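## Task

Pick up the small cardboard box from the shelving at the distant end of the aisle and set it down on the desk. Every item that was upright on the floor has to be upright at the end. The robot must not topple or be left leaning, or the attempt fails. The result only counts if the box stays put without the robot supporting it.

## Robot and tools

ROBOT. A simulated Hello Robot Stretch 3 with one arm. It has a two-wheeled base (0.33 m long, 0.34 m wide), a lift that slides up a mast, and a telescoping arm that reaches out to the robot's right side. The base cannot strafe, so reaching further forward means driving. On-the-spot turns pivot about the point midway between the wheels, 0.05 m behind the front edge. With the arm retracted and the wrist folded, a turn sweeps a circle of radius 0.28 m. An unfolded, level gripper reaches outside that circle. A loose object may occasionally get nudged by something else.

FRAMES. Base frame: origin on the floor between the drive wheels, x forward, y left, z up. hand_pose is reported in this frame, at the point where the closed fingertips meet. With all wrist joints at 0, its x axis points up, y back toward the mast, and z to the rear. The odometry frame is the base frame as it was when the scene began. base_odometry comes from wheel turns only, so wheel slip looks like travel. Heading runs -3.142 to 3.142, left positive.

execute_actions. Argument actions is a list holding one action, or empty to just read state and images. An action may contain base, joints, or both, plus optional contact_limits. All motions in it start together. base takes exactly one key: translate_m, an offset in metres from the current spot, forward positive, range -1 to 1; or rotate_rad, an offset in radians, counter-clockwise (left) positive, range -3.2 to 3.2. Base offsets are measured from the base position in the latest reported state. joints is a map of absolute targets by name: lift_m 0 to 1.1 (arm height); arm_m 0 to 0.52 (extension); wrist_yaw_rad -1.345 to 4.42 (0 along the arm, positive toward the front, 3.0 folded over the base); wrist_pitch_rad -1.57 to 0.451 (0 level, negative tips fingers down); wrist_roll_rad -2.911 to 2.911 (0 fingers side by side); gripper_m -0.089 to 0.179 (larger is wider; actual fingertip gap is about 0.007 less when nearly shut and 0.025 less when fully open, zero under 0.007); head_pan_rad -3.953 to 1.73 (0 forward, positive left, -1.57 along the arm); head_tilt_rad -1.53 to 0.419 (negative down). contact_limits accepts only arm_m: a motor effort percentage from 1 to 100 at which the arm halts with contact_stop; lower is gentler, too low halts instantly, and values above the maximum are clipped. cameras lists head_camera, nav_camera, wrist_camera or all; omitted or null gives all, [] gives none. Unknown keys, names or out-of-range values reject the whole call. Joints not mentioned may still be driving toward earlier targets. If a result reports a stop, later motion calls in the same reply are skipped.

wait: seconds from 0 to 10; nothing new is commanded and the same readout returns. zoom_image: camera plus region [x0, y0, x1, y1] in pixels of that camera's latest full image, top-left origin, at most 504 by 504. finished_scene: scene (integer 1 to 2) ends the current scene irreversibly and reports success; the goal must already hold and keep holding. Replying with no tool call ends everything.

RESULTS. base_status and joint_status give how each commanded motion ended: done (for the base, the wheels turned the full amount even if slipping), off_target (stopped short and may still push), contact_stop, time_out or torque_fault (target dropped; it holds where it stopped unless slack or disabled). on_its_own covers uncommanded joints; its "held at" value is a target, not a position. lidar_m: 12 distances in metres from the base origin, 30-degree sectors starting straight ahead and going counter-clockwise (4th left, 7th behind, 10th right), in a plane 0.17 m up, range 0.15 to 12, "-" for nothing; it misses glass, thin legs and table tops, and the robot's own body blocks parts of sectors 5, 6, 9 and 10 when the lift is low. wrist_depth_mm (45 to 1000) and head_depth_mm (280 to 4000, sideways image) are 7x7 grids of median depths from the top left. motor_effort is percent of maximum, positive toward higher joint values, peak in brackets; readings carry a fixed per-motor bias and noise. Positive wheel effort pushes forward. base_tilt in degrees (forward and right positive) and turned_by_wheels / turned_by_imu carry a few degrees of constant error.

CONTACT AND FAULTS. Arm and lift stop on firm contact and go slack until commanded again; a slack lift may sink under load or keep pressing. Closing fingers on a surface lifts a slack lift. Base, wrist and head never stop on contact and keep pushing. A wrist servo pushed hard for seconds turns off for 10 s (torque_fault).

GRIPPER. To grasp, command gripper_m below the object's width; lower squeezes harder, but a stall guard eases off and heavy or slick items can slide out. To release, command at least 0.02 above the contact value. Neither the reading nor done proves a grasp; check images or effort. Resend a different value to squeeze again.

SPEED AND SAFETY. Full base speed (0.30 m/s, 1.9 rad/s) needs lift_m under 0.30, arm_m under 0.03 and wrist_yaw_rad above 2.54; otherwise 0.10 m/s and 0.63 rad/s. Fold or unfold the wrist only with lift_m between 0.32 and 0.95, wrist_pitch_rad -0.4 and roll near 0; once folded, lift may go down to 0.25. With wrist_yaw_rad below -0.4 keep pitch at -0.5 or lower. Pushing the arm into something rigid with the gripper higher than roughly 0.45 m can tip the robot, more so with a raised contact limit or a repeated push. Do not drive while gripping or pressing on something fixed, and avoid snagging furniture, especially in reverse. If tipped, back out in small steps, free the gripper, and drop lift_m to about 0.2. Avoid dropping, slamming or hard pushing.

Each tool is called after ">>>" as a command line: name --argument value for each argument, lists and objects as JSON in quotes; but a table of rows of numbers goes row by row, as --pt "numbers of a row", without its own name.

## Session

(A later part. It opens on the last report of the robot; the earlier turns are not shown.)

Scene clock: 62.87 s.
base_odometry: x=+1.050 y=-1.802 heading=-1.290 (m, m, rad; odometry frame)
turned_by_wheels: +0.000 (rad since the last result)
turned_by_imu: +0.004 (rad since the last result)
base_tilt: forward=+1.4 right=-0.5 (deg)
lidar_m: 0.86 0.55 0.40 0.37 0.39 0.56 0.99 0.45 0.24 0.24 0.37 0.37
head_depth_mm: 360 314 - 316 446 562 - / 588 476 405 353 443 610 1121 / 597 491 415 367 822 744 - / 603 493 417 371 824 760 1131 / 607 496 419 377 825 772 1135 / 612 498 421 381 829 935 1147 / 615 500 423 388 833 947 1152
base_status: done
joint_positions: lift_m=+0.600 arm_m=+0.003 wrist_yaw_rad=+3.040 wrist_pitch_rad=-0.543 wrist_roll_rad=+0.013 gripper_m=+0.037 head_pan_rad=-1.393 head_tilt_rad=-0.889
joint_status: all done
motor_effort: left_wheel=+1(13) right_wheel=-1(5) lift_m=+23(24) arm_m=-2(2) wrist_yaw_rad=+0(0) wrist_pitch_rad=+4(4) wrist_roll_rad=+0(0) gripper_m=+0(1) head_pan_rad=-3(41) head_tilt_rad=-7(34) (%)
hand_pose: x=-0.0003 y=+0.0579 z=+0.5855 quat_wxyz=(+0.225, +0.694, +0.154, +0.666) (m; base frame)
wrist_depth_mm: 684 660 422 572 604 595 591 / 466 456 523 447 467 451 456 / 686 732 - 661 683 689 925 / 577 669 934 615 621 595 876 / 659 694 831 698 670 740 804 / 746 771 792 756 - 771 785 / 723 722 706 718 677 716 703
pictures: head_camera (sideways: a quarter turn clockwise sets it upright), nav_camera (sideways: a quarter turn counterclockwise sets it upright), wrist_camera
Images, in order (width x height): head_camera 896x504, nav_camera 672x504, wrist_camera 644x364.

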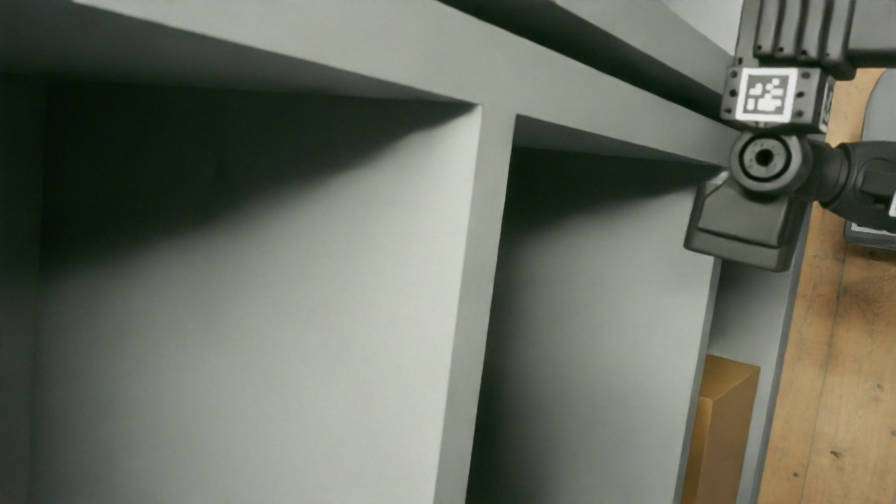

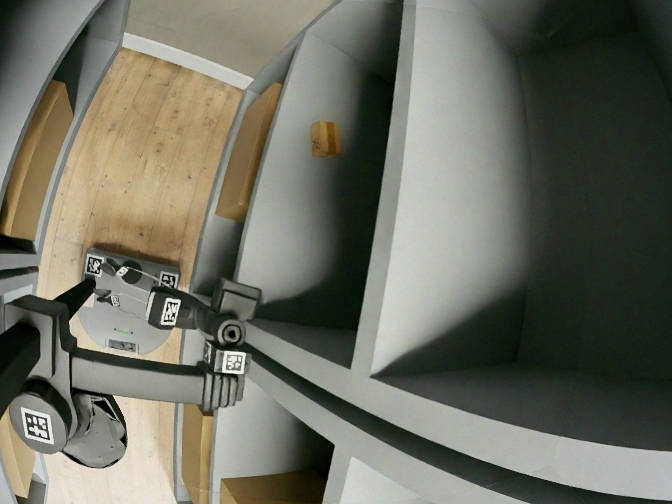

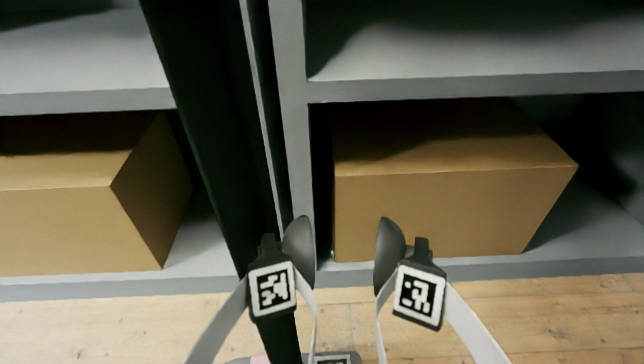

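>>> execute_actions --actions '[{"base":{"translate_m":0.25},"joints":{"wrist_yaw_rad":1.7,"wrist_pitch_rad":-0.4,"gripper_m":0.12}}]' --cameras '["nav_camera"]'

>>> execute_actions --actions '[{"joints":{"wrist_yaw_rad":0.0,"wrist_pitch_rad":-0.2}}]'

Scene clock: 67.07 s.
base_odometry: x=+1.119 y=-2.042 heading=-1.290 (m, m, rad; odometry frame)
turned_by_wheels: +0.000 (rad since the last result)
turned_by_imu: +0.002 (rad since the last result)
base_tilt: forward=+1.4 right=-0.6 (deg)
lidar_m: 0.61 0.64 0.40 0.39 0.40 0.75 0.97 0.36 0.39 0.26 0.27 0.37
head_depth_mm: 584 486 412 358 813 740 - / 592 487 413 365 818 754 1123 / 599 490 415 367 819 756 - / 603 492 417 375 823 759 1115 / 606 495 419 377 799 775 1133 / 611 497 420 386 803 776 1150 / 613 501 423 388 832 956 1156
base_status: done
joint_positions: lift_m=+0.600 arm_m=+0.003 wrist_yaw_rad=+1.702 wrist_pitch_rad=-0.422 wrist_roll_rad=+0.013 gripper_m=+0.120 head_pan_rad=-1.393 head_tilt_rad=-0.889
joint_status: all done
motor_effort: left_wheel=+1(7) right_wheel=-2(2) lift_m=+23(23) arm_m=-2(2) wrist_yaw_rad=-1(0) wrist_pitch_rad=+6(6) wrist_roll_rad=+0(0) gripper_m=+0(79) head_pan_rad=-3(3) head_tilt_rad=-7(6) (%)
hand_pose: x=+0.2007 y=-0.1189 z=+0.6116 quat_wxyz=(+0.565, +0.620, -0.348, +0.418) (m; base frame)
wrist_depth_mm: 523 550 518 493 474 407 378 / 580 581 574 544 501 434 416 / 517 662 641 587 569 449 435 / 748 746 716 674 605 358 340 / 884 825 818 762 680 291 276 / 832 819 863 839 758 - 232 / 686 732 756 748 714 386 200
pictures: nav_camera (sideways: a quarter turn counterclockwise sets it upright)
Images, in order (width x height): nav_camera 672x504.

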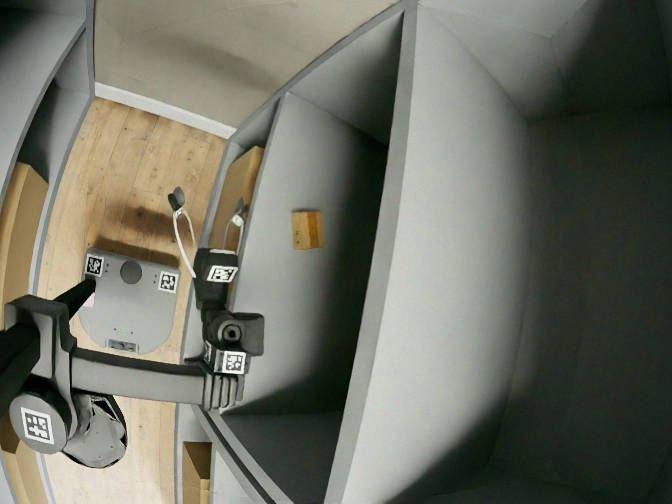

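Scene clock: 68.90 s.
base_odometry: x=+1.119 y=-2.042 heading=-1.290 (m, m, rad; odometry frame)
turned_by_wheels: +0.000 (rad since the last result)
turned_by_imu: +0.000 (rad since the last result)
base_tilt: forward=+1.4 right=-0.5 (deg)
lidar_m: 0.61 0.63 0.40 0.39 0.40 0.74 0.97 0.36 0.40 0.26 0.27 0.37
head_depth_mm: 583 486 411 358 803 740 - / 593 487 413 365 818 742 - / 597 490 415 368 819 - - / 602 493 417 375 821 770 1126 / 606 495 419 377 798 774 1135 / 611 498 420 386 802 925 1145 / 614 501 423 388 832 957 1152
base_status: not commanded
joint_positions: lift_m=+0.600 arm_m=+0.003 wrist_yaw_rad=+0.002 wrist_pitch_rad=-0.224 wrist_roll_rad=+0.013 gripper_m=+0.120 head_pan_rad=-1.393 head_tilt_rad=-0.889
joint_status: all done
motor_effort: left_wheel=+1(1) right_wheel=-1(1) lift_m=+24(24) arm_m=-2(2) wrist_yaw_rad=+0(2) wrist_pitch_rad=+7(7) wrist_roll_rad=+0(0) gripper_m=+0(1) head_pan_rad=-3(3) head_tilt_rad=-7(7) (%)
hand_pose: x=-0.0210 y=-0.3926 z=+0.6581 quat_wxyz=(+0.698, +0.079, -0.707, -0.079) (m; base frame)
wrist_depth_mm: 422 411 409 401 397 386 331 / 457 442 434 420 423 411 333 / 485 475 459 452 446 440 330 / 505 503 495 490 470 468 329 / 404 406 434 405 402 412 325 / 318 316 314 318 320 - 301 / 215 251 260 258 259 250 258
pictures: head_camera (sideways: a quarter turn clockwise sets it upright), nav_camera (sideways: a quarter turn counterclockwise sets it upright), wrist_camera
Images, in order (width x height): head_camera 896x504, nav_camera 672x504, wrist_camera 644x364.

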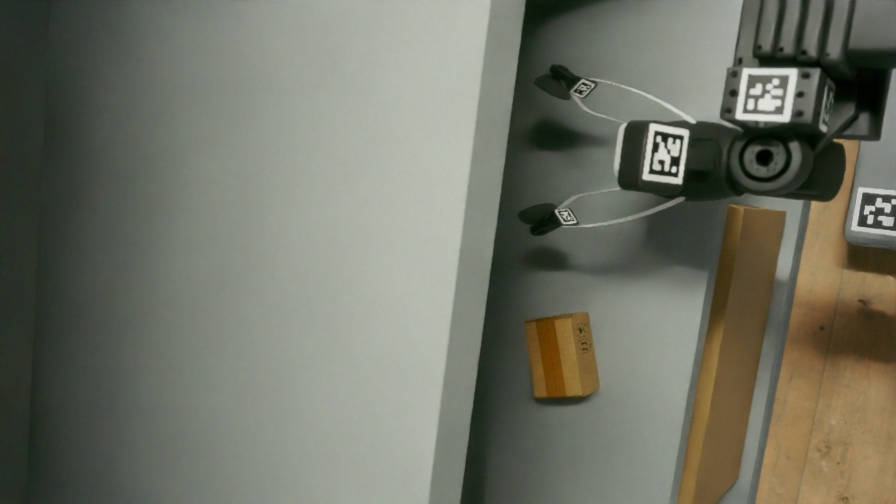

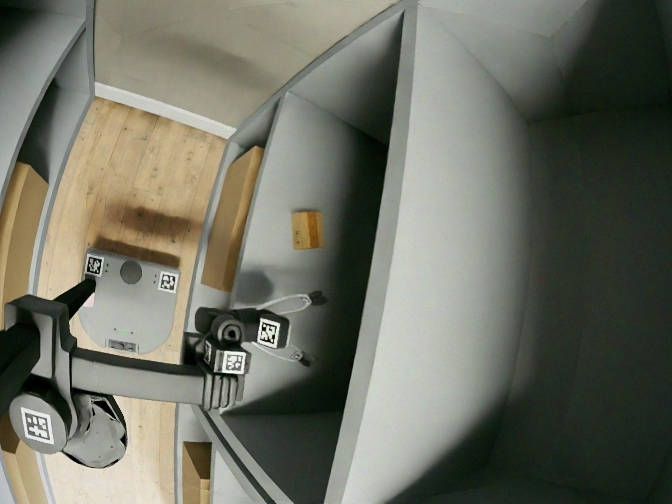

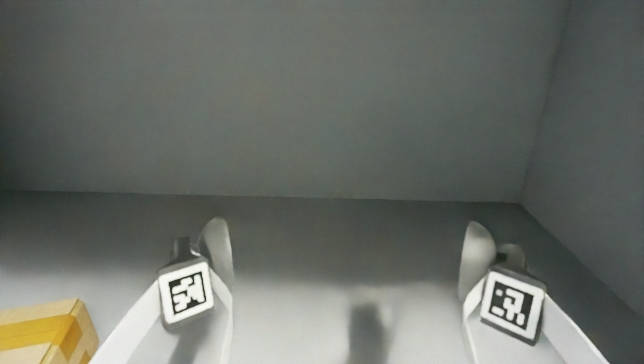

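>>> execute_actions --actions '[{"base":{"translate_m":0.23},"joints":{"lift_m":0.65,"gripper_m":0.17,"wrist_pitch_rad":-0.4}}]'

Scene clock: 72.77 s.
base_odometry: x=+1.183 y=-2.263 heading=-1.290 (m, m, rad; odometry frame)
turned_by_wheels: +0.000 (rad since the last result)
turned_by_imu: +0.002 (rad since the last result)
base_tilt: forward=+1.4 right=-0.6 (deg)
lidar_m: 0.38 0.39 0.49 0.39 0.40 0.55 0.98 0.56 0.27 0.26 0.27 0.39
head_depth_mm: 585 486 412 361 828 751 - / 594 487 413 366 818 - - / 598 491 415 370 817 - - / 602 493 417 376 810 770 1131 / 605 495 419 380 827 774 1134 / 610 498 421 386 828 1030 1150 / 603 501 422 391 791 898 1033
base_status: done
joint_positions: lift_m=+0.650 arm_m=+0.003 wrist_yaw_rad=+0.001 wrist_pitch_rad=-0.412 wrist_roll_rad=+0.013 gripper_m=+0.170 head_pan_rad=-1.393 head_tilt_rad=-0.889
joint_status: all done
motor_effort: left_wheel=+1(6) right_wheel=-2(2) lift_m=+24(25) arm_m=-2(2) wrist_yaw_rad=-1(1) wrist_pitch_rad=+3(6) wrist_roll_rad=-1(0) gripper_m=+0(81) head_pan_rad=-3(3) head_tilt_rad=-7(7) (%)
hand_pose: x=-0.0212 y=-0.3732 z=+0.6638 quat_wxyz=(+0.688, +0.144, -0.696, -0.145) (m; base frame)
wrist_depth_mm: 389 422 419 407 399 395 386 / 387 466 453 454 434 424 419 / 383 506 509 495 484 462 458 / 393 460 452 445 442 442 434 / 358 379 366 360 354 358 351 / 305 - 306 301 298 299 299 / 263 255 256 205 213 255 -
pictures: head_camera (sideways: a quarter turn clockwise sets it upright), nav_camera (sideways: a quarter turn counterclockwise sets it upright), wrist_camera
Images, in order (width x height): head_camera 896x504, nav_camera 672x504, wrist_camera 644x364.

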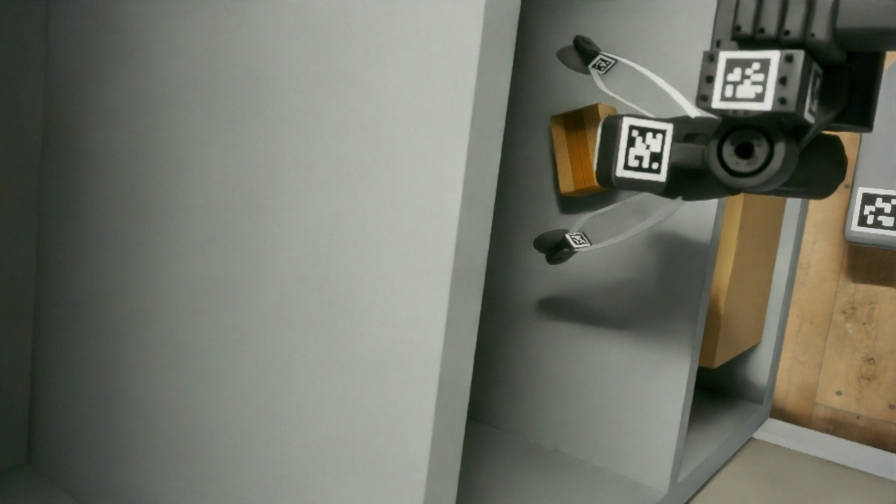

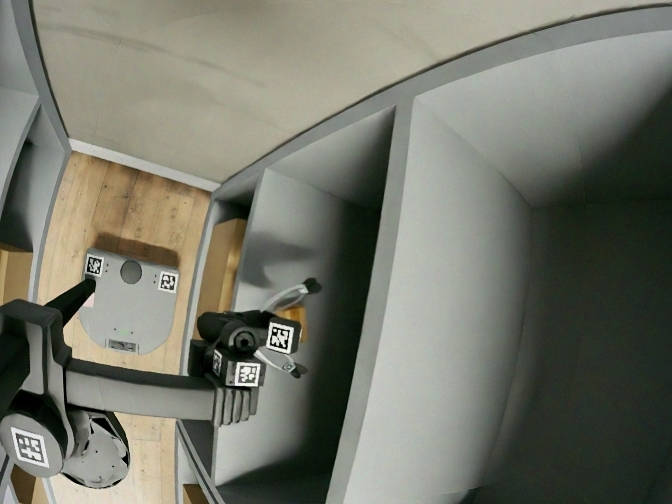

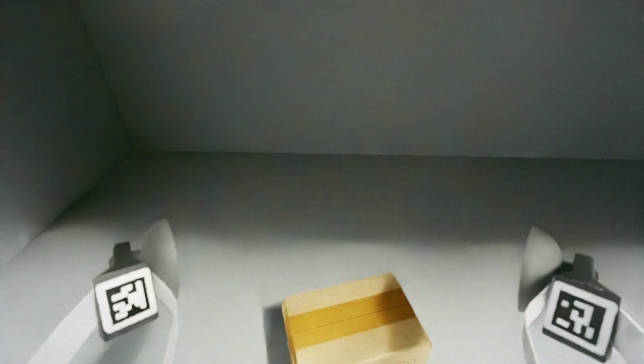

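>>> execute_actions --actions '[{"joints":{"lift_m":0.6,"wrist_pitch_rad":-0.55}}]' --cameras '["wrist_camera","head_camera"]'

Scene clock: 74.50 s.
base_odometry: x=+1.183 y=-2.263 heading=-1.290 (m, m, rad; odometry frame)
turned_by_wheels: +0.000 (rad since the last result)
turned_by_imu: +0.000 (rad since the last result)
base_tilt: forward=+1.4 right=-0.4 (deg)
lidar_m: 0.38 0.40 0.49 0.39 0.40 0.55 0.98 0.56 0.27 0.26 0.27 0.39
head_depth_mm: 586 485 411 361 818 740 - / 595 488 414 366 804 744 - / 599 490 415 370 796 - - / 602 492 417 376 837 771 1132 / 606 496 419 380 825 774 1133 / 610 499 421 386 828 1029 1149 / 603 500 423 390 791 897 1039
base_status: not commanded
joint_positions: lift_m=+0.600 arm_m=+0.003 wrist_yaw_rad=+0.001 wrist_pitch_rad=-0.560 wrist_roll_rad=+0.013 gripper_m=+0.170 head_pan_rad=-1.393 head_tilt_rad=-0.889
joint_status: all done
motor_effort: left_wheel=+1(1) right_wheel=-2(1) lift_m=+15(21) arm_m=-1(2) wrist_yaw_rad=-1(0) wrist_pitch_rad=+3(3) wrist_roll_rad=+0(0) gripper_m=+0(0) head_pan_rad=-3(3) head_tilt_rad=-7(7) (%)
hand_pose: x=-0.0212 y=-0.3523 z=+0.5823 quat_wxyz=(+0.675, +0.195, -0.684, -0.197) (m; base frame)
wrist_depth_mm: 389 441 427 423 416 404 402 / 387 438 423 421 417 410 402 / 348 338 339 330 327 330 318 / 280 279 273 196 203 266 261 / 235 241 231 170 176 228 225 / 204 - 202 189 193 197 198 / - 174 179 177 175 174 -
pictures: head_camera (sideways: a quarter turn clockwise sets it upright), wrist_camera
Images, in order (width x height): head_camera 896x504, wrist_camera 644x364.

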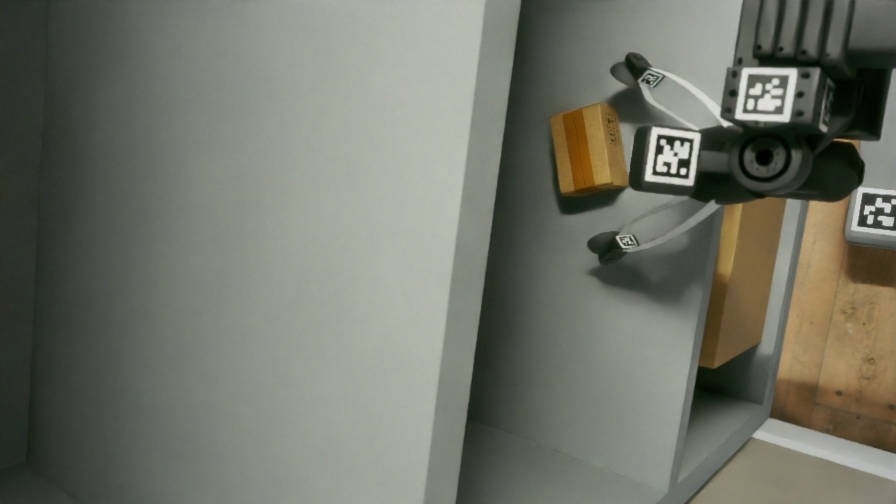

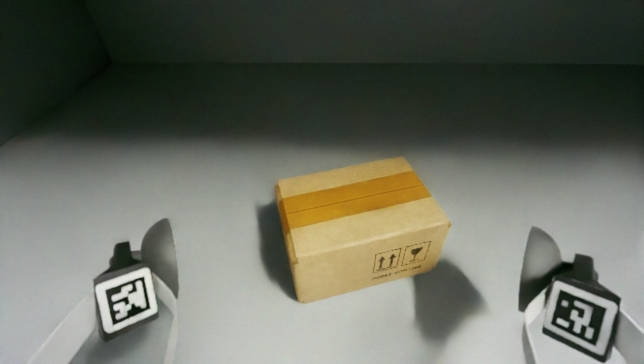

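Tips are short of the box; extend.

>>> execute_actions --actions '[{"joints":{"arm_m":0.06}}]' --cameras '["wrist_camera","head_camera"]'

>>> execute_actions --actions '[{"joints":{"gripper_m":0.06}}]' --cameras '["wrist_camera","head_camera"]'

>>> execute_actions --actions '[{"joints":{"lift_m":0.65}}]' --cameras '["wrist_camera","head_camera"]'

Scene clock: 76.33 s.
base_odometry: x=+1.183 y=-2.263 heading=-1.290 (m, m, rad; odometry frame)
turned_by_wheels: +0.000 (rad since the last result)
turned_by_imu: +0.000 (rad since the last result)
base_tilt: forward=+1.5 right=-0.5 (deg)
lidar_m: 0.38 0.40 0.49 0.38 0.40 0.55 0.98 0.56 0.27 0.26 0.27 0.39
head_depth_mm: 585 485 411 361 816 - - / 594 488 413 366 828 - 1109 / 599 489 415 370 838 753 1125 / 602 492 417 376 824 770 1128 / 606 495 419 380 826 774 1135 / 609 498 420 387 828 1031 1153 / 602 500 423 390 789 896 1035
base_status: not commanded
joint_positions: lift_m=+0.600 arm_m=+0.060 wrist_yaw_rad=+0.001 wrist_pitch_rad=-0.561 wrist_roll_rad=+0.013 gripper_m=+0.170 head_pan_rad=-1.393 head_tilt_rad=-0.889
joint_status: all done
motor_effort: left_wheel=+1(1) right_wheel=-2(1) lift_m=+15(14) arm_m=+5(4) wrist_yaw_rad=-1(0) wrist_pitch_rad=+3(3) wrist_roll_rad=+0(0) gripper_m=+0(0) head_pan_rad=-3(3) head_tilt_rad=-7(7) (%)
hand_pose: x=-0.0213 y=-0.4088 z=+0.5823 quat_wxyz=(+0.675, +0.195, -0.684, -0.197) (m; base frame)
wrist_depth_mm: 368 380 377 372 361 358 349 / 383 411 408 400 393 383 379 / 342 338 332 330 325 329 316 / 278 276 275 273 270 265 261 / 237 240 233 229 220 226 225 / 205 - 196 146 144 200 197 / - 176 177 128 130 170 -
pictures: head_camera (sideways: a quarter turn clockwise sets it upright), wrist_camera
Images, in order (width x height): head_camera 896x504, wrist_camera 644x364.

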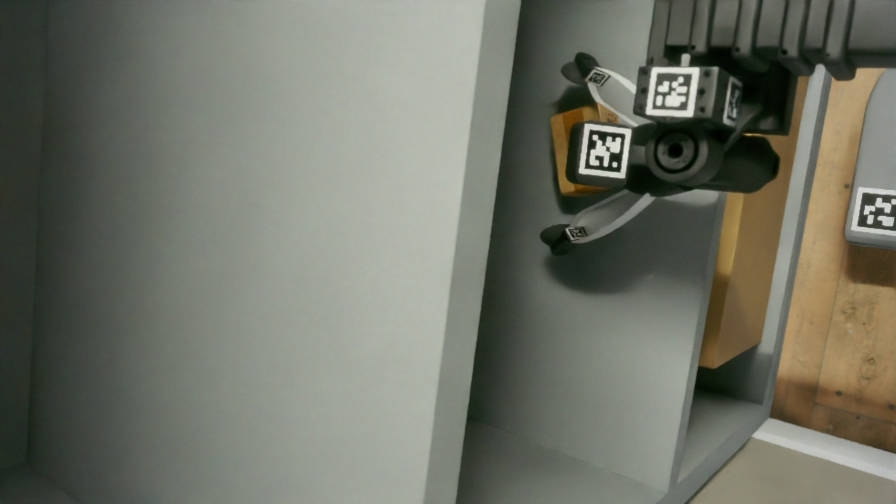

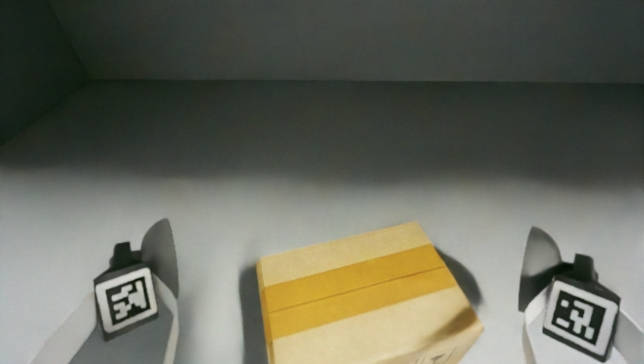

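Scene clock: 77.93 s.
base_odometry: x=+1.183 y=-2.263 heading=-1.290 (m, m, rad; odometry frame)
turned_by_wheels: +0.000 (rad since the last result)
turned_by_imu: +0.000 (rad since the last result)
base_tilt: forward=+1.3 right=-0.5 (deg)
lidar_m: 0.38 0.40 0.49 0.38 0.40 0.55 0.97 0.56 0.27 0.26 0.27 0.39
head_depth_mm: 585 485 412 361 815 - - / 595 487 414 365 810 - 1107 / 598 490 415 370 846 752 1124 / 603 493 417 376 824 772 1130 / 606 496 419 380 826 775 1136 / 610 498 421 386 829 1028 1147 / 603 500 422 390 791 896 1036
base_status: not commanded
joint_positions: lift_m=+0.600 arm_m=+0.060 wrist_yaw_rad=+0.000 wrist_pitch_rad=-0.561 wrist_roll_rad=+0.013 gripper_m=+0.061 head_pan_rad=-1.393 head_tilt_rad=-0.889
joint_status: all done
motor_effort: left_wheel=+1(1) right_wheel=-1(1) lift_m=+15(15) arm_m=+5(6) wrist_yaw_rad=+1(0) wrist_pitch_rad=+3(3) wrist_roll_rad=+0(0) gripper_m=-18(94) head_pan_rad=-3(3) head_tilt_rad=-7(7) (%)
hand_pose: x=-0.0215 y=-0.4088 z=+0.5823 quat_wxyz=(+0.675, +0.195, -0.684, -0.197) (m; base frame)
wrist_depth_mm: 367 380 375 373 366 356 353 / 391 409 409 400 392 383 379 / 341 335 335 329 325 321 319 / 279 280 275 271 268 264 264 / 236 234 238 230 228 228 225 / 205 204 149 145 145 201 195 / 180 180 174 128 130 171 173
pictures: head_camera (sideways: a quarter turn clockwise sets it upright), wrist_camera
Images, in order (width x height): head_camera 896x504, wrist_camera 644x364.

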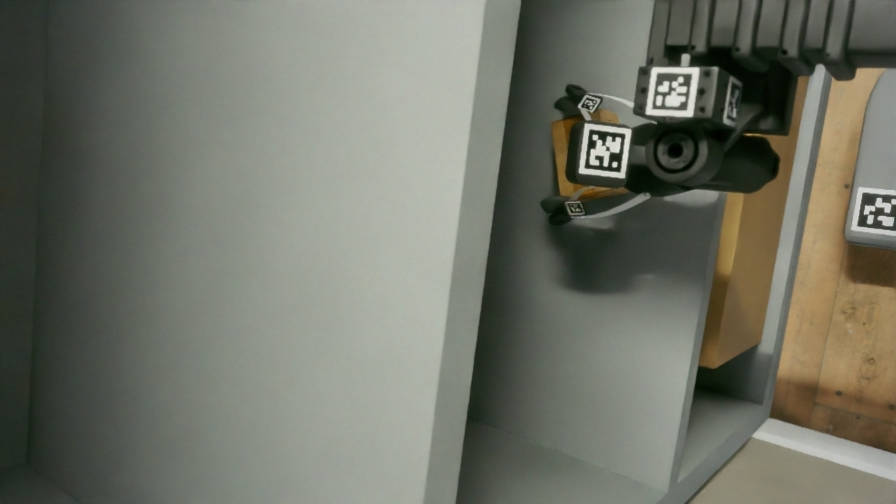

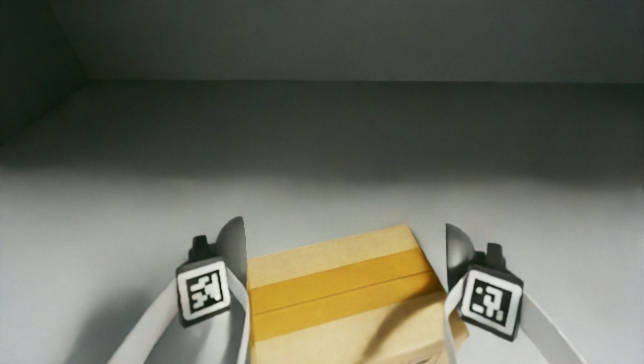

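Scene clock: 79.23 s.
base_odometry: x=+1.183 y=-2.263 heading=-1.290 (m, m, rad; odometry frame)
turned_by_wheels: +0.000 (rad since the last result)
turned_by_imu: +0.000 (rad since the last result)
base_tilt: forward=+1.4 right=-0.5 (deg)
lidar_m: 0.38 0.40 0.49 0.38 0.40 0.55 0.98 0.56 0.27 0.26 0.27 0.39
head_depth_mm: 585 485 411 361 829 - - / 593 487 414 365 824 - 1100 / 599 490 415 370 808 757 1123 / 602 493 417 376 823 772 1127 / 606 495 419 380 823 772 1136 / 611 498 421 386 829 1029 1152 / 604 500 423 390 789 895 1037
base_status: not commanded
joint_positions: lift_m=+0.650 arm_m=+0.060 wrist_yaw_rad=+0.000 wrist_pitch_rad=-0.567 wrist_roll_rad=+0.013 gripper_m=+0.061 head_pan_rad=-1.393 head_tilt_rad=-0.889
joint_status: all done
motor_effort: left_wheel=+1(1) right_wheel=-1(1) lift_m=+25(26) arm_m=+5(5) wrist_yaw_rad=+0(0) wrist_pitch_rad=+5(5) wrist_roll_rad=+0(0) gripper_m=-19(19) head_pan_rad=-3(3) head_tilt_rad=-7(7) (%)
hand_pose: x=-0.0215 y=-0.4078 z=+0.6304 quat_wxyz=(+0.675, +0.197, -0.683, -0.200) (m; base frame)
wrist_depth_mm: 375 380 372 368 357 356 349 / 393 431 421 417 408 399 392 / 391 429 423 413 412 408 396 / 353 350 347 342 336 337 333 / 299 298 303 290 286 287 282 / 261 258 149 146 145 255 247 / 228 227 219 130 131 215 220
pictures: head_camera (sideways: a quarter turn clockwise sets it upright), wrist_camera
Images, in order (width x height): head_camera 896x504, wrist_camera 644x364.

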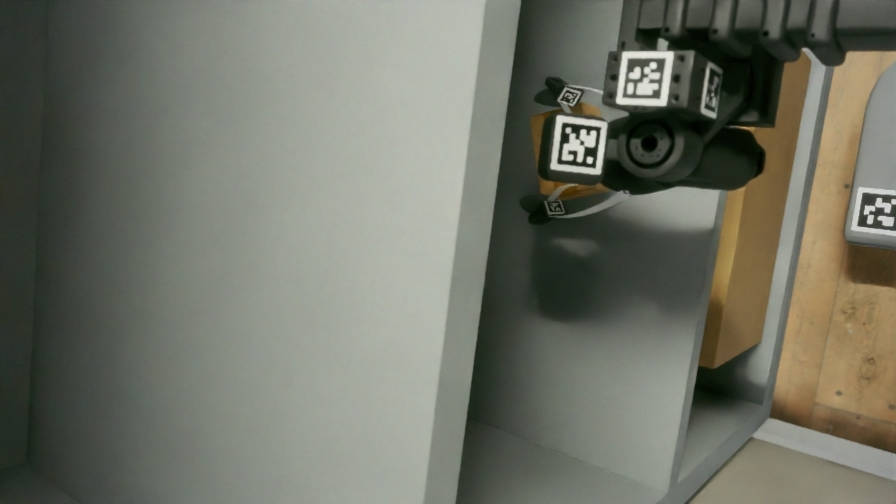

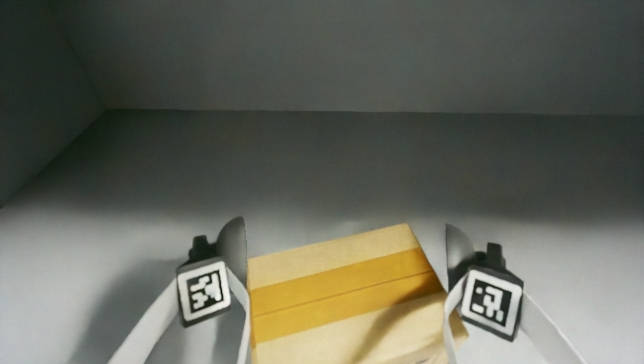

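>>> execute_actions --actions '[{"joints":{"arm_m":0.0,"gripper_m":0.045,"wrist_yaw_rad":1.75,"wrist_pitch_rad":-0.4}}]' --cameras '["nav_camera"]'

>>> execute_actions --actions '[{"base":{"translate_m":-1.0},"joints":{"head_pan_rad":-3.1,"head_tilt_rad":-0.6}}]' --cameras '["nav_camera"]'

Scene clock: 81.33 s.
base_odometry: x=+1.183 y=-2.263 heading=-1.290 (m, m, rad; odometry frame)
turned_by_wheels: +0.000 (rad since the last result)
turned_by_imu: +0.001 (rad since the last result)
base_tilt: forward=+1.4 right=-0.5 (deg)
lidar_m: 0.38 0.39 0.49 0.38 0.40 0.55 0.98 0.56 0.27 0.26 0.27 0.39
head_depth_mm: 586 485 412 361 815 751 - / 594 487 413 365 818 - 1126 / 598 490 415 370 820 762 - / 603 493 417 376 824 759 - / 606 495 419 380 824 774 1131 / 610 498 420 386 828 775 577 / 603 500 423 391 790 889 958
base_status: not commanded
joint_positions: lift_m=+0.650 arm_m=+0.003 wrist_yaw_rad=+1.748 wrist_pitch_rad=-0.429 wrist_roll_rad=+0.013 gripper_m=+0.052 head_pan_rad=-1.393 head_tilt_rad=-0.889
joint_status: gripper_m off_target (ended at +0.052, target +0.045); the others done
joint sent to its limit — the command would take arm_m past its lower limit, so that joint was sent only as far as its limit.
on_its_own: gripper_m is held at +0.051, not at your +0.045, by its stall guard, which is still easing
motor_effort: left_wheel=+2(2) right_wheel=-1(1) lift_m=+24(24) arm_m=-5(5) wrist_yaw_rad=+2(4) wrist_pitch_rad=+8(8) wrist_roll_rad=+0(0) gripper_m=-21(82) head_pan_rad=-3(3) head_tilt_rad=-6(7) (%)
hand_pose: x=+0.1982 y=-0.1091 z=+0.6599 quat_wxyz=(+0.557, +0.629, -0.331, +0.429) (m; base frame)
wrist_depth_mm: 338 320 296 281 261 248 212 / 388 358 327 305 284 268 210 / 431 407 367 343 314 292 228 / 470 457 412 373 348 316 243 / 526 533 462 406 369 309 269 / 618 620 147 146 144 301 287 / 711 701 670 130 130 390 250
pictures: nav_camera (sideways: a quarter turn counterclockwise sets it upright)
Images, in order (width x height): nav_camera 672x504.

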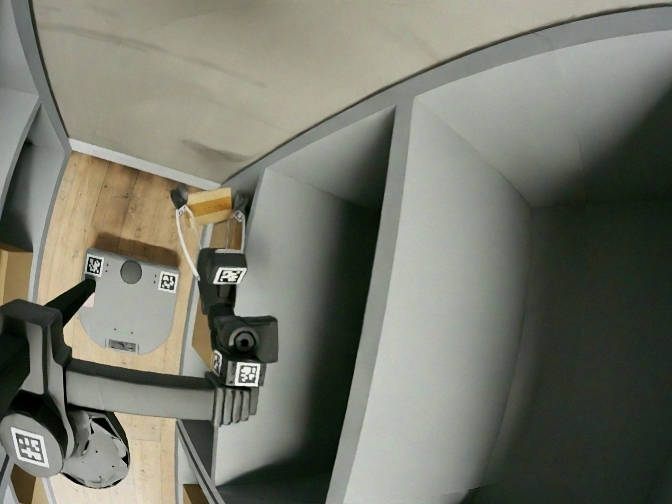

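Scene clock: 92.73 s.
base_odometry: x=+0.906 y=-1.302 heading=-1.290 (m, m, rad; odometry frame)
turned_by_wheels: +0.000 (rad since the last result)
turned_by_imu: +0.000 (rad since the last result)
base_tilt: forward=+1.5 right=-0.5 (deg)
lidar_m: 1.01 0.55 0.41 0.40 0.41 0.58 3.33 0.35 0.26 0.25 0.26 0.46
head_depth_mm: 2997 3325 2752 2115 1713 1437 1284 / 3008 3339 2775 2123 1711 1437 - / 3047 3390 2814 2138 1725 1444 1295 / 3020 3328 2800 2149 1732 1457 1244 / 2961 3369 2847 2164 1740 1462 1253 / 3075 3454 2842 2166 1754 1461 977 / 3075 3436 2890 2182 654 709 696
base_status: done
joint_positions: lift_m=+0.650 arm_m=+0.003 wrist_yaw_rad=+1.748 wrist_pitch_rad=-0.429 wrist_roll_rad=+0.013 gripper_m=+0.055 head_pan_rad=-3.093 head_tilt_rad=-0.606
joint_status: all done
on_its_own: gripper_m is held at +0.054, not at your +0.045, by its stall guard, which is not easing now
motor_effort: left_wheel=+1(4) right_wheel=-1(4) lift_m=+24(24) arm_m=-5(5) wrist_yaw_rad=+2(2) wrist_pitch_rad=+8(8) wrist_roll_rad=+0(0) gripper_m=-20(21) head_pan_rad=-3(41) head_tilt_rad=+3(28) (%)
hand_pose: x=+0.1982 y=-0.1091 z=+0.6599 quat_wxyz=(+0.557, +0.629, -0.331, +0.429) (m; base frame)
wrist_depth_mm: 479 - - - - - 246 / 479 857 - - - 351 267 / 492 662 - - - 326 293 / 525 736 - - - 346 318 / 650 695 - - 879 356 331 / 794 741 146 146 145 297 290 / 740 771 777 129 131 262 249
pictures: nav_camera (sideways: a quarter turn counterclockwise sets it upright)
Images, in order (width x height): nav_camera 672x504.

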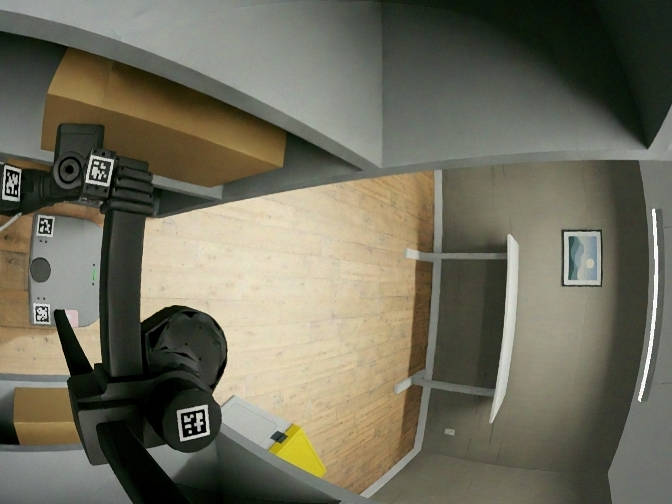

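>>> execute_actions --actions '[{"base":{"translate_m":-1.0}}]' --cameras '[]'

>>> execute_actions --actions '[{"base":{"translate_m":-0.6},"joints":{"lift_m":0.95}}]' --cameras '[]'

>>> execute_actions --actions '[{"base":{"rotate_rad":-1.57},"joints":{"head_pan_rad":-1.57,"head_tilt_rad":-0.7}}]' --cameras '["nav_camera","head_camera"]'

Scene clock: 104.53 s.
base_odometry: x=+0.628 y=-0.341 heading=-1.290 (m, m, rad; odometry frame)
turned_by_wheels: +0.000 (rad since the last result)
turned_by_imu: +0.000 (rad since the last result)
base_tilt: forward=+1.4 right=-0.5 (deg)
lidar_m: 0.96 0.66 0.59 0.57 2.03 2.12 1.91 2.45 1.85 1.79 0.74 0.57
head_depth_mm: 1825 2321 2531 2104 1704 1444 1287 / 1861 2310 2545 2129 1720 1439 - / 1906 2343 2568 2144 1717 1447 1299 / 1945 2345 2593 2142 1731 1456 1245 / 1978 2292 2569 2151 1737 1464 1253 / 2067 2367 2617 2175 1748 1469 1262 / 2139 2375 2639 2195 1763 1471 1263
base_status: done
joint_positions: lift_m=+0.650 arm_m=+0.003 wrist_yaw_rad=+1.750 wrist_pitch_rad=-0.428 wrist_roll_rad=+0.013 gripper_m=+0.055 head_pan_rad=-3.093 head_tilt_rad=-0.605
joint_status: not commanded
on_its_own: gripper_m is held at +0.054, not at your +0.045, by its stall guard, which is not easing now
motor_effort: left_wheel=+2(4) right_wheel=-2(6) lift_m=+24(24) arm_m=-2(5) wrist_yaw_rad=+0(1) wrist_pitch_rad=+8(8) wrist_roll_rad=+0(0) gripper_m=-21(21) head_pan_rad=-3(3) head_tilt_rad=+2(3) (%)
hand_pose: x=+0.1982 y=-0.1085 z=+0.6600 quat_wxyz=(+0.557, +0.629, -0.331, +0.430) (m; base frame)
wrist_depth_mm: 523 - - - - 381 355 / 582 756 - - - 404 382 / 665 658 - - - 447 419 / 784 728 - - - 491 449 / 886 850 - - 590 546 482 / 886 920 149 146 144 597 554 / 788 809 798 130 131 705 636
pictures: none
No camera images: the call's "cameras" was empty. Leave "cameras" out to get every camera's image.

Scene clock: 111.50 s.
base_odometry: x=+0.462 y=+0.235 heading=-1.290 (m, m, rad; odometry frame)
turned_by_wheels: +0.000 (rad since the last result)
turned_by_imu: +0.000 (rad since the last result)
base_tilt: forward=+1.4 right=-0.5 (deg)
lidar_m: 1.15 0.91 0.94 1.96 2.04 1.60 1.32 1.83 1.83 1.76 1.86 1.17
head_depth_mm: 1502 1101 1884 - - - - / 1512 1114 1891 - - - - / 1521 1131 1937 - - - - / 1536 1068 1949 2102 1743 - - / 1532 1082 1890 1977 1736 - - / 1543 1093 1971 2131 1748 - - / 1575 1109 1981 2135 1757 - -
base_status: done
joint_positions: lift_m=+0.950 arm_m=+0.003 wrist_yaw_rad=+1.750 wrist_pitch_rad=-0.428 wrist_roll_rad=+0.013 gripper_m=+0.055 head_pan_rad=-3.093 head_tilt_rad=-0.605
joint_status: all done
on_its_own: gripper_m is held at +0.054, not at your +0.045, by its stall guard, which is not easing now
motor_effort: left_wheel=+3(4) right_wheel=-2(5) lift_m=+24(27) arm_m=-2(2) wrist_yaw_rad=+0(0) wrist_pitch_rad=+8(8) wrist_roll_rad=+0(0) gripper_m=-20(20) head_pan_rad=-3(3) head_tilt_rad=+3(3) (%)
hand_pose: x=+0.1982 y=-0.1085 z=+0.9601 quat_wxyz=(+0.556, +0.629, -0.331, +0.430) (m; base frame)
wrist_depth_mm: - - - - - 858 852 / - - - - - 953 936 / - - - - - - - / - - - - - - - / - - - - - - - / - - 147 146 145 - - / - - - 130 131 - -
pictures: none
No camera images: the call's "cameras" was empty. Leave "cameras" out to get every camera's image.

Scene clock: 114.93 s.
base_odometry: x=+0.462 y=+0.235 heading=-2.860 (m, m, rad; odometry frame)
turned_by_wheels: -1.570 (rad since the last result)
turned_by_imu: -1.577 (rad since the last result)
base_tilt: forward=+1.3 right=-0.5 (deg)
lidar_m: 1.75 1.86 1.17 1.15 0.91 0.93 1.96 2.03 1.60 1.32 1.82 1.84
head_depth_mm: 1206 1791 2061 2055 - - 1192 / 1220 1796 2044 1967 - - 1179 / 1233 1789 2056 1986 - - 1162 / 1252 1784 2038 1943 1582 1418 - / 1268 1775 2031 1951 1617 1414 - / 1293 1307 1914 1855 1621 1431 - / 1310 1760 2020 1972 1635 - -
base_status: done
joint_positions: lift_m=+0.950 arm_m=+0.003 wrist_yaw_rad=+1.750 wrist_pitch_rad=-0.428 wrist_roll_rad=+0.013 gripper_m=+0.055 head_pan_rad=-1.577 head_tilt_rad=-0.691
joint_status: all done
on_its_own: gripper_m is held at +0.054, not at your +0.045, by its stall guard, which is not easing now
motor_effort: left_wheel=+2(9) right_wheel=-2(4) lift_m=+25(24) arm_m=-2(2) wrist_yaw_rad=+1(0) wrist_pitch_rad=+8(8) wrist_roll_rad=+0(0) gripper_m=-20(20) head_pan_rad=+3(40) head_tilt_rad=-5(18) (%)
hand_pose: x=+0.1982 y=-0.1085 z=+0.9601 quat_wxyz=(+0.556, +0.629, -0.331, +0.430) (m; base frame)
wrist_depth_mm: - - - - - - - / - - - - - - - / - - - - - - - / - - - - - - - / - - - - - - - / - - 147 146 145 - - / - - - 130 131 - -
pictures: head_camera (sideways: a quarter turn clockwise sets it upright), nav_camera (sideways: a quarter turn counterclockwise sets it upright)
Images, in order (width x height): head_camera 896x504, nav_camera 672x504.

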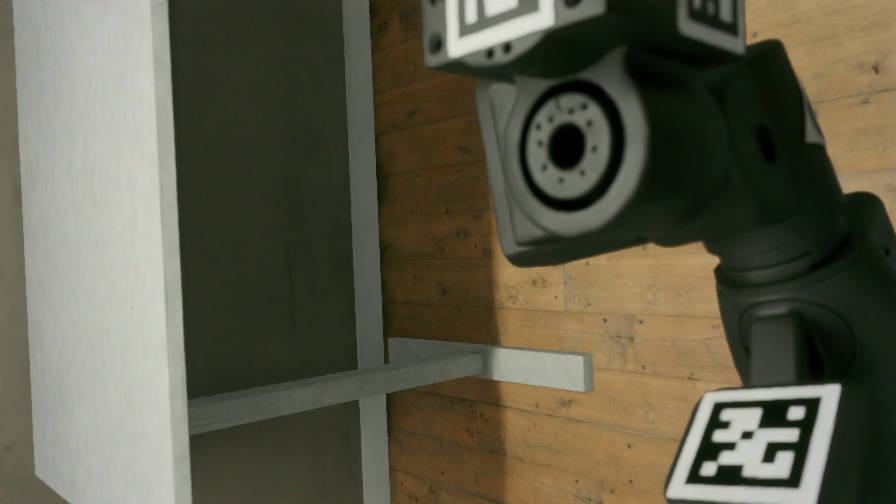

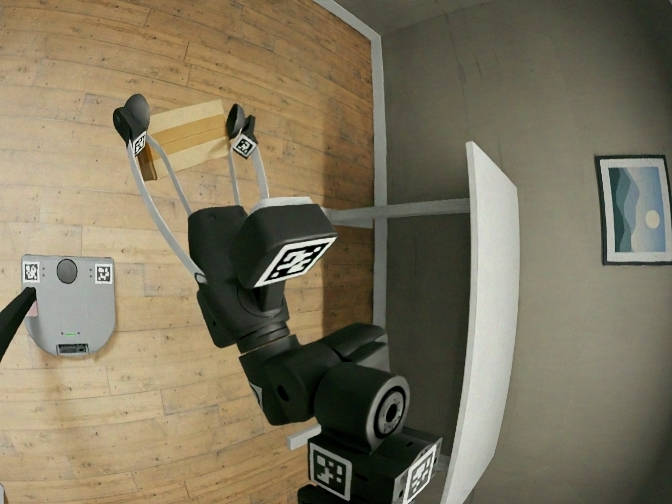

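>>> execute_actions --actions '[{"base":{"rotate_rad":0.7}}]' --cameras '[]'

>>> execute_actions --actions '[{"base":{"translate_m":-0.8}}]' --cameras '[]'

>>> execute_actions --actions '[{"base":{"rotate_rad":-0.7},"joints":{"wrist_yaw_rad":0.0,"arm_m":0.35}}]'

Scene clock: 117.37 s.
base_odometry: x=+0.462 y=+0.235 heading=-2.160 (m, m, rad; odometry frame)
turned_by_wheels: +0.700 (rad since the last result)
turned_by_imu: +0.704 (rad since the last result)
base_tilt: forward=+1.5 right=-0.5 (deg)
lidar_m: 1.97 1.15 1.20 0.91 1.00 1.95 1.60 1.62 1.32 1.94 1.78 1.76
head_depth_mm: 1674 1849 2072 2045 - - 1193 / 1787 1992 2218 1969 - - 1179 / 1916 2155 2313 1985 - - 1162 / 2070 2336 2422 1938 1575 1430 - / 2210 2497 2448 1948 1625 1419 - / 2075 2286 2363 1956 1634 1433 - / 1890 2066 2239 1964 1635 - -
base_status: done
joint_positions: lift_m=+0.950 arm_m=+0.003 wrist_yaw_rad=+1.750 wrist_pitch_rad=-0.428 wrist_roll_rad=+0.013 gripper_m=+0.055 head_pan_rad=-1.577 head_tilt_rad=-0.691
joint_status: not commanded
on_its_own: gripper_m is held at +0.054, not at your +0.045, by its stall guard, which is not easing now
motor_effort: left_wheel=-4(9) right_wheel=+2(5) lift_m=+24(24) arm_m=-2(2) wrist_yaw_rad=+0(2) wrist_pitch_rad=+8(8) wrist_roll_rad=+0(0) gripper_m=-20(20) head_pan_rad=+3(3) head_tilt_rad=-5(6) (%)
hand_pose: x=+0.1982 y=-0.1085 z=+0.9601 quat_wxyz=(+0.556, +0.629, -0.331, +0.430) (m; base frame)
wrist_depth_mm: - - - - - - - / - - - - - - - / - - - - - - - / - - - - - - - / - - - - - - - / - - 147 146 145 - - / - - - 130 131 - -
pictures: none
No camera images: the call's "cameras" was empty. Leave "cameras" out to get every camera's image.

Scene clock: 126.33 s.
base_odometry: x=+0.907 y=+0.900 heading=-2.160 (m, m, rad; odometry frame)
turned_by_wheels: +0.000 (rad since the last result)
turned_by_imu: +0.000 (rad since the last result)
base_tilt: forward=+1.4 right=-0.5 (deg)
lidar_m: 2.01 1.66 1.09 1.65 1.35 1.35 1.49 0.85 1.24 1.17 2.17 2.38
head_depth_mm: 1132 816 617 542 - - 1195 / 1182 824 621 1753 - - 1176 / 1237 830 627 1876 - - 1161 / 1246 839 678 1927 1576 1423 - / 1274 845 1326 1675 1623 1417 - / 1602 855 2276 1958 1581 1436 - / 1818 863 2387 1971 1637 - -
base_status: done
joint_positions: lift_m=+0.950 arm_m=+0.003 wrist_yaw_rad=+1.750 wrist_pitch_rad=-0.428 wrist_roll_rad=+0.013 gripper_m=+0.055 head_pan_rad=-1.577 head_tilt_rad=-0.691
joint_status: not commanded
on_its_own: gripper_m is held at +0.054, not at your +0.045, by its stall guard, which is not easing now
motor_effort: left_wheel=-4(11) right_wheel=+2(3) lift_m=+24(24) arm_m=-2(2) wrist_yaw_rad=+0(1) wrist_pitch_rad=+8(8) wrist_roll_rad=+0(0) gripper_m=-21(20) head_pan_rad=+3(3) head_tilt_rad=-4(5) (%)
hand_pose: x=+0.1982 y=-0.1085 z=+0.9601 quat_wxyz=(+0.556, +0.629, -0.331, +0.430) (m; base frame)
wrist_depth_mm: - - - - - - - / - - - - - - - / - - - - - - - / - - - - - - - / - - - - - - - / - - 147 146 145 - - / - - - 130 131 - -
pictures: none
No camera images: the call's "cameras" was empty. Leave "cameras" out to get every camera's image.

Scene clock: 130.67 s.
base_odometry: x=+0.907 y=+0.900 heading=-2.860 (m, m, rad; odometry frame)
turned_by_wheels: -0.700 (rad since the last result)
turned_by_imu: -0.452 (rad since the last result)
base_tilt: forward=+1.5 right=-0.6 (deg)
lidar_m: 2.35 1.92 1.64 1.09 1.62 1.38 1.38 1.46 0.87 1.25 1.15 2.35
head_depth_mm: 1047 - 575 1586 1589 1361 1194 / 1058 - 617 1631 1593 1369 1197 / 1085 - 603 1682 1598 1380 1197 / 1108 832 606 1738 1608 1378 1210 / 1129 837 628 1790 1618 1385 1214 / 1155 844 633 1805 1625 1387 1214 / 1178 851 637 1849 1628 1395 1215
base_status: done
joint_positions: lift_m=+0.950 arm_m=+0.349 wrist_yaw_rad=+0.000 wrist_pitch_rad=-0.377 wrist_roll_rad=+0.015 gripper_m=+0.054 head_pan_rad=-1.576 head_tilt_rad=-0.696
joint_status: all done
on_its_own: gripper_m is held at +0.054, not at your +0.045, by its stall guard, which is not easing now
motor_effort: left_wheel=-1(87) right_wheel=+0(35) lift_m=+15(25) arm_m=+11(30) wrist_yaw_rad=+0(76) wrist_pitch_rad=-6(45) wrist_roll_rad=-1(10) gripper_m=-1(31) head_pan_rad=+2(3) head_tilt_rad=-2(5) (%)
hand_pose: x=-0.0215 y=-0.7236 z=+0.9723 quat_wxyz=(+0.690, +0.132, -0.699, -0.134) (m; base frame)
wrist_depth_mm: 835 779 697 635 597 554 517 / 580 566 551 545 532 527 521 / 365 359 353 350 347 340 341 / 267 263 260 260 257 254 251 / 211 210 211 206 211 201 200 / 173 173 171 170 169 168 167 / 147 146 146 145 144 143 142
pictures: head_camera (sideways: a quarter turn clockwise sets it upright), nav_camera (sideways: a quarter turn counterclockwise sets it upright), wrist_camera
Images, in order (width x height): head_camera 896x504, nav_camera 672x504, wrist_camera 644x364.

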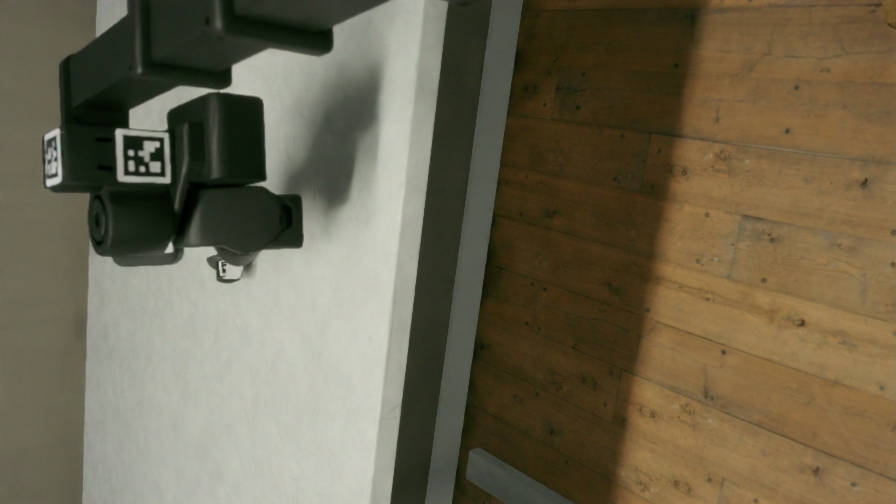

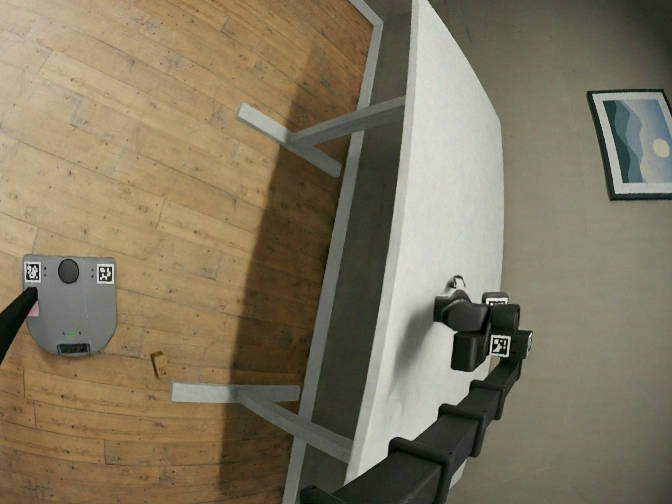

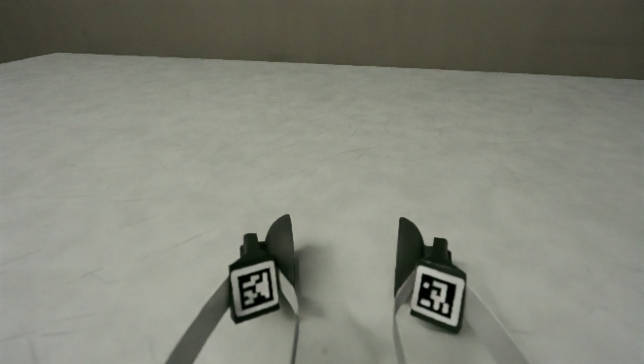

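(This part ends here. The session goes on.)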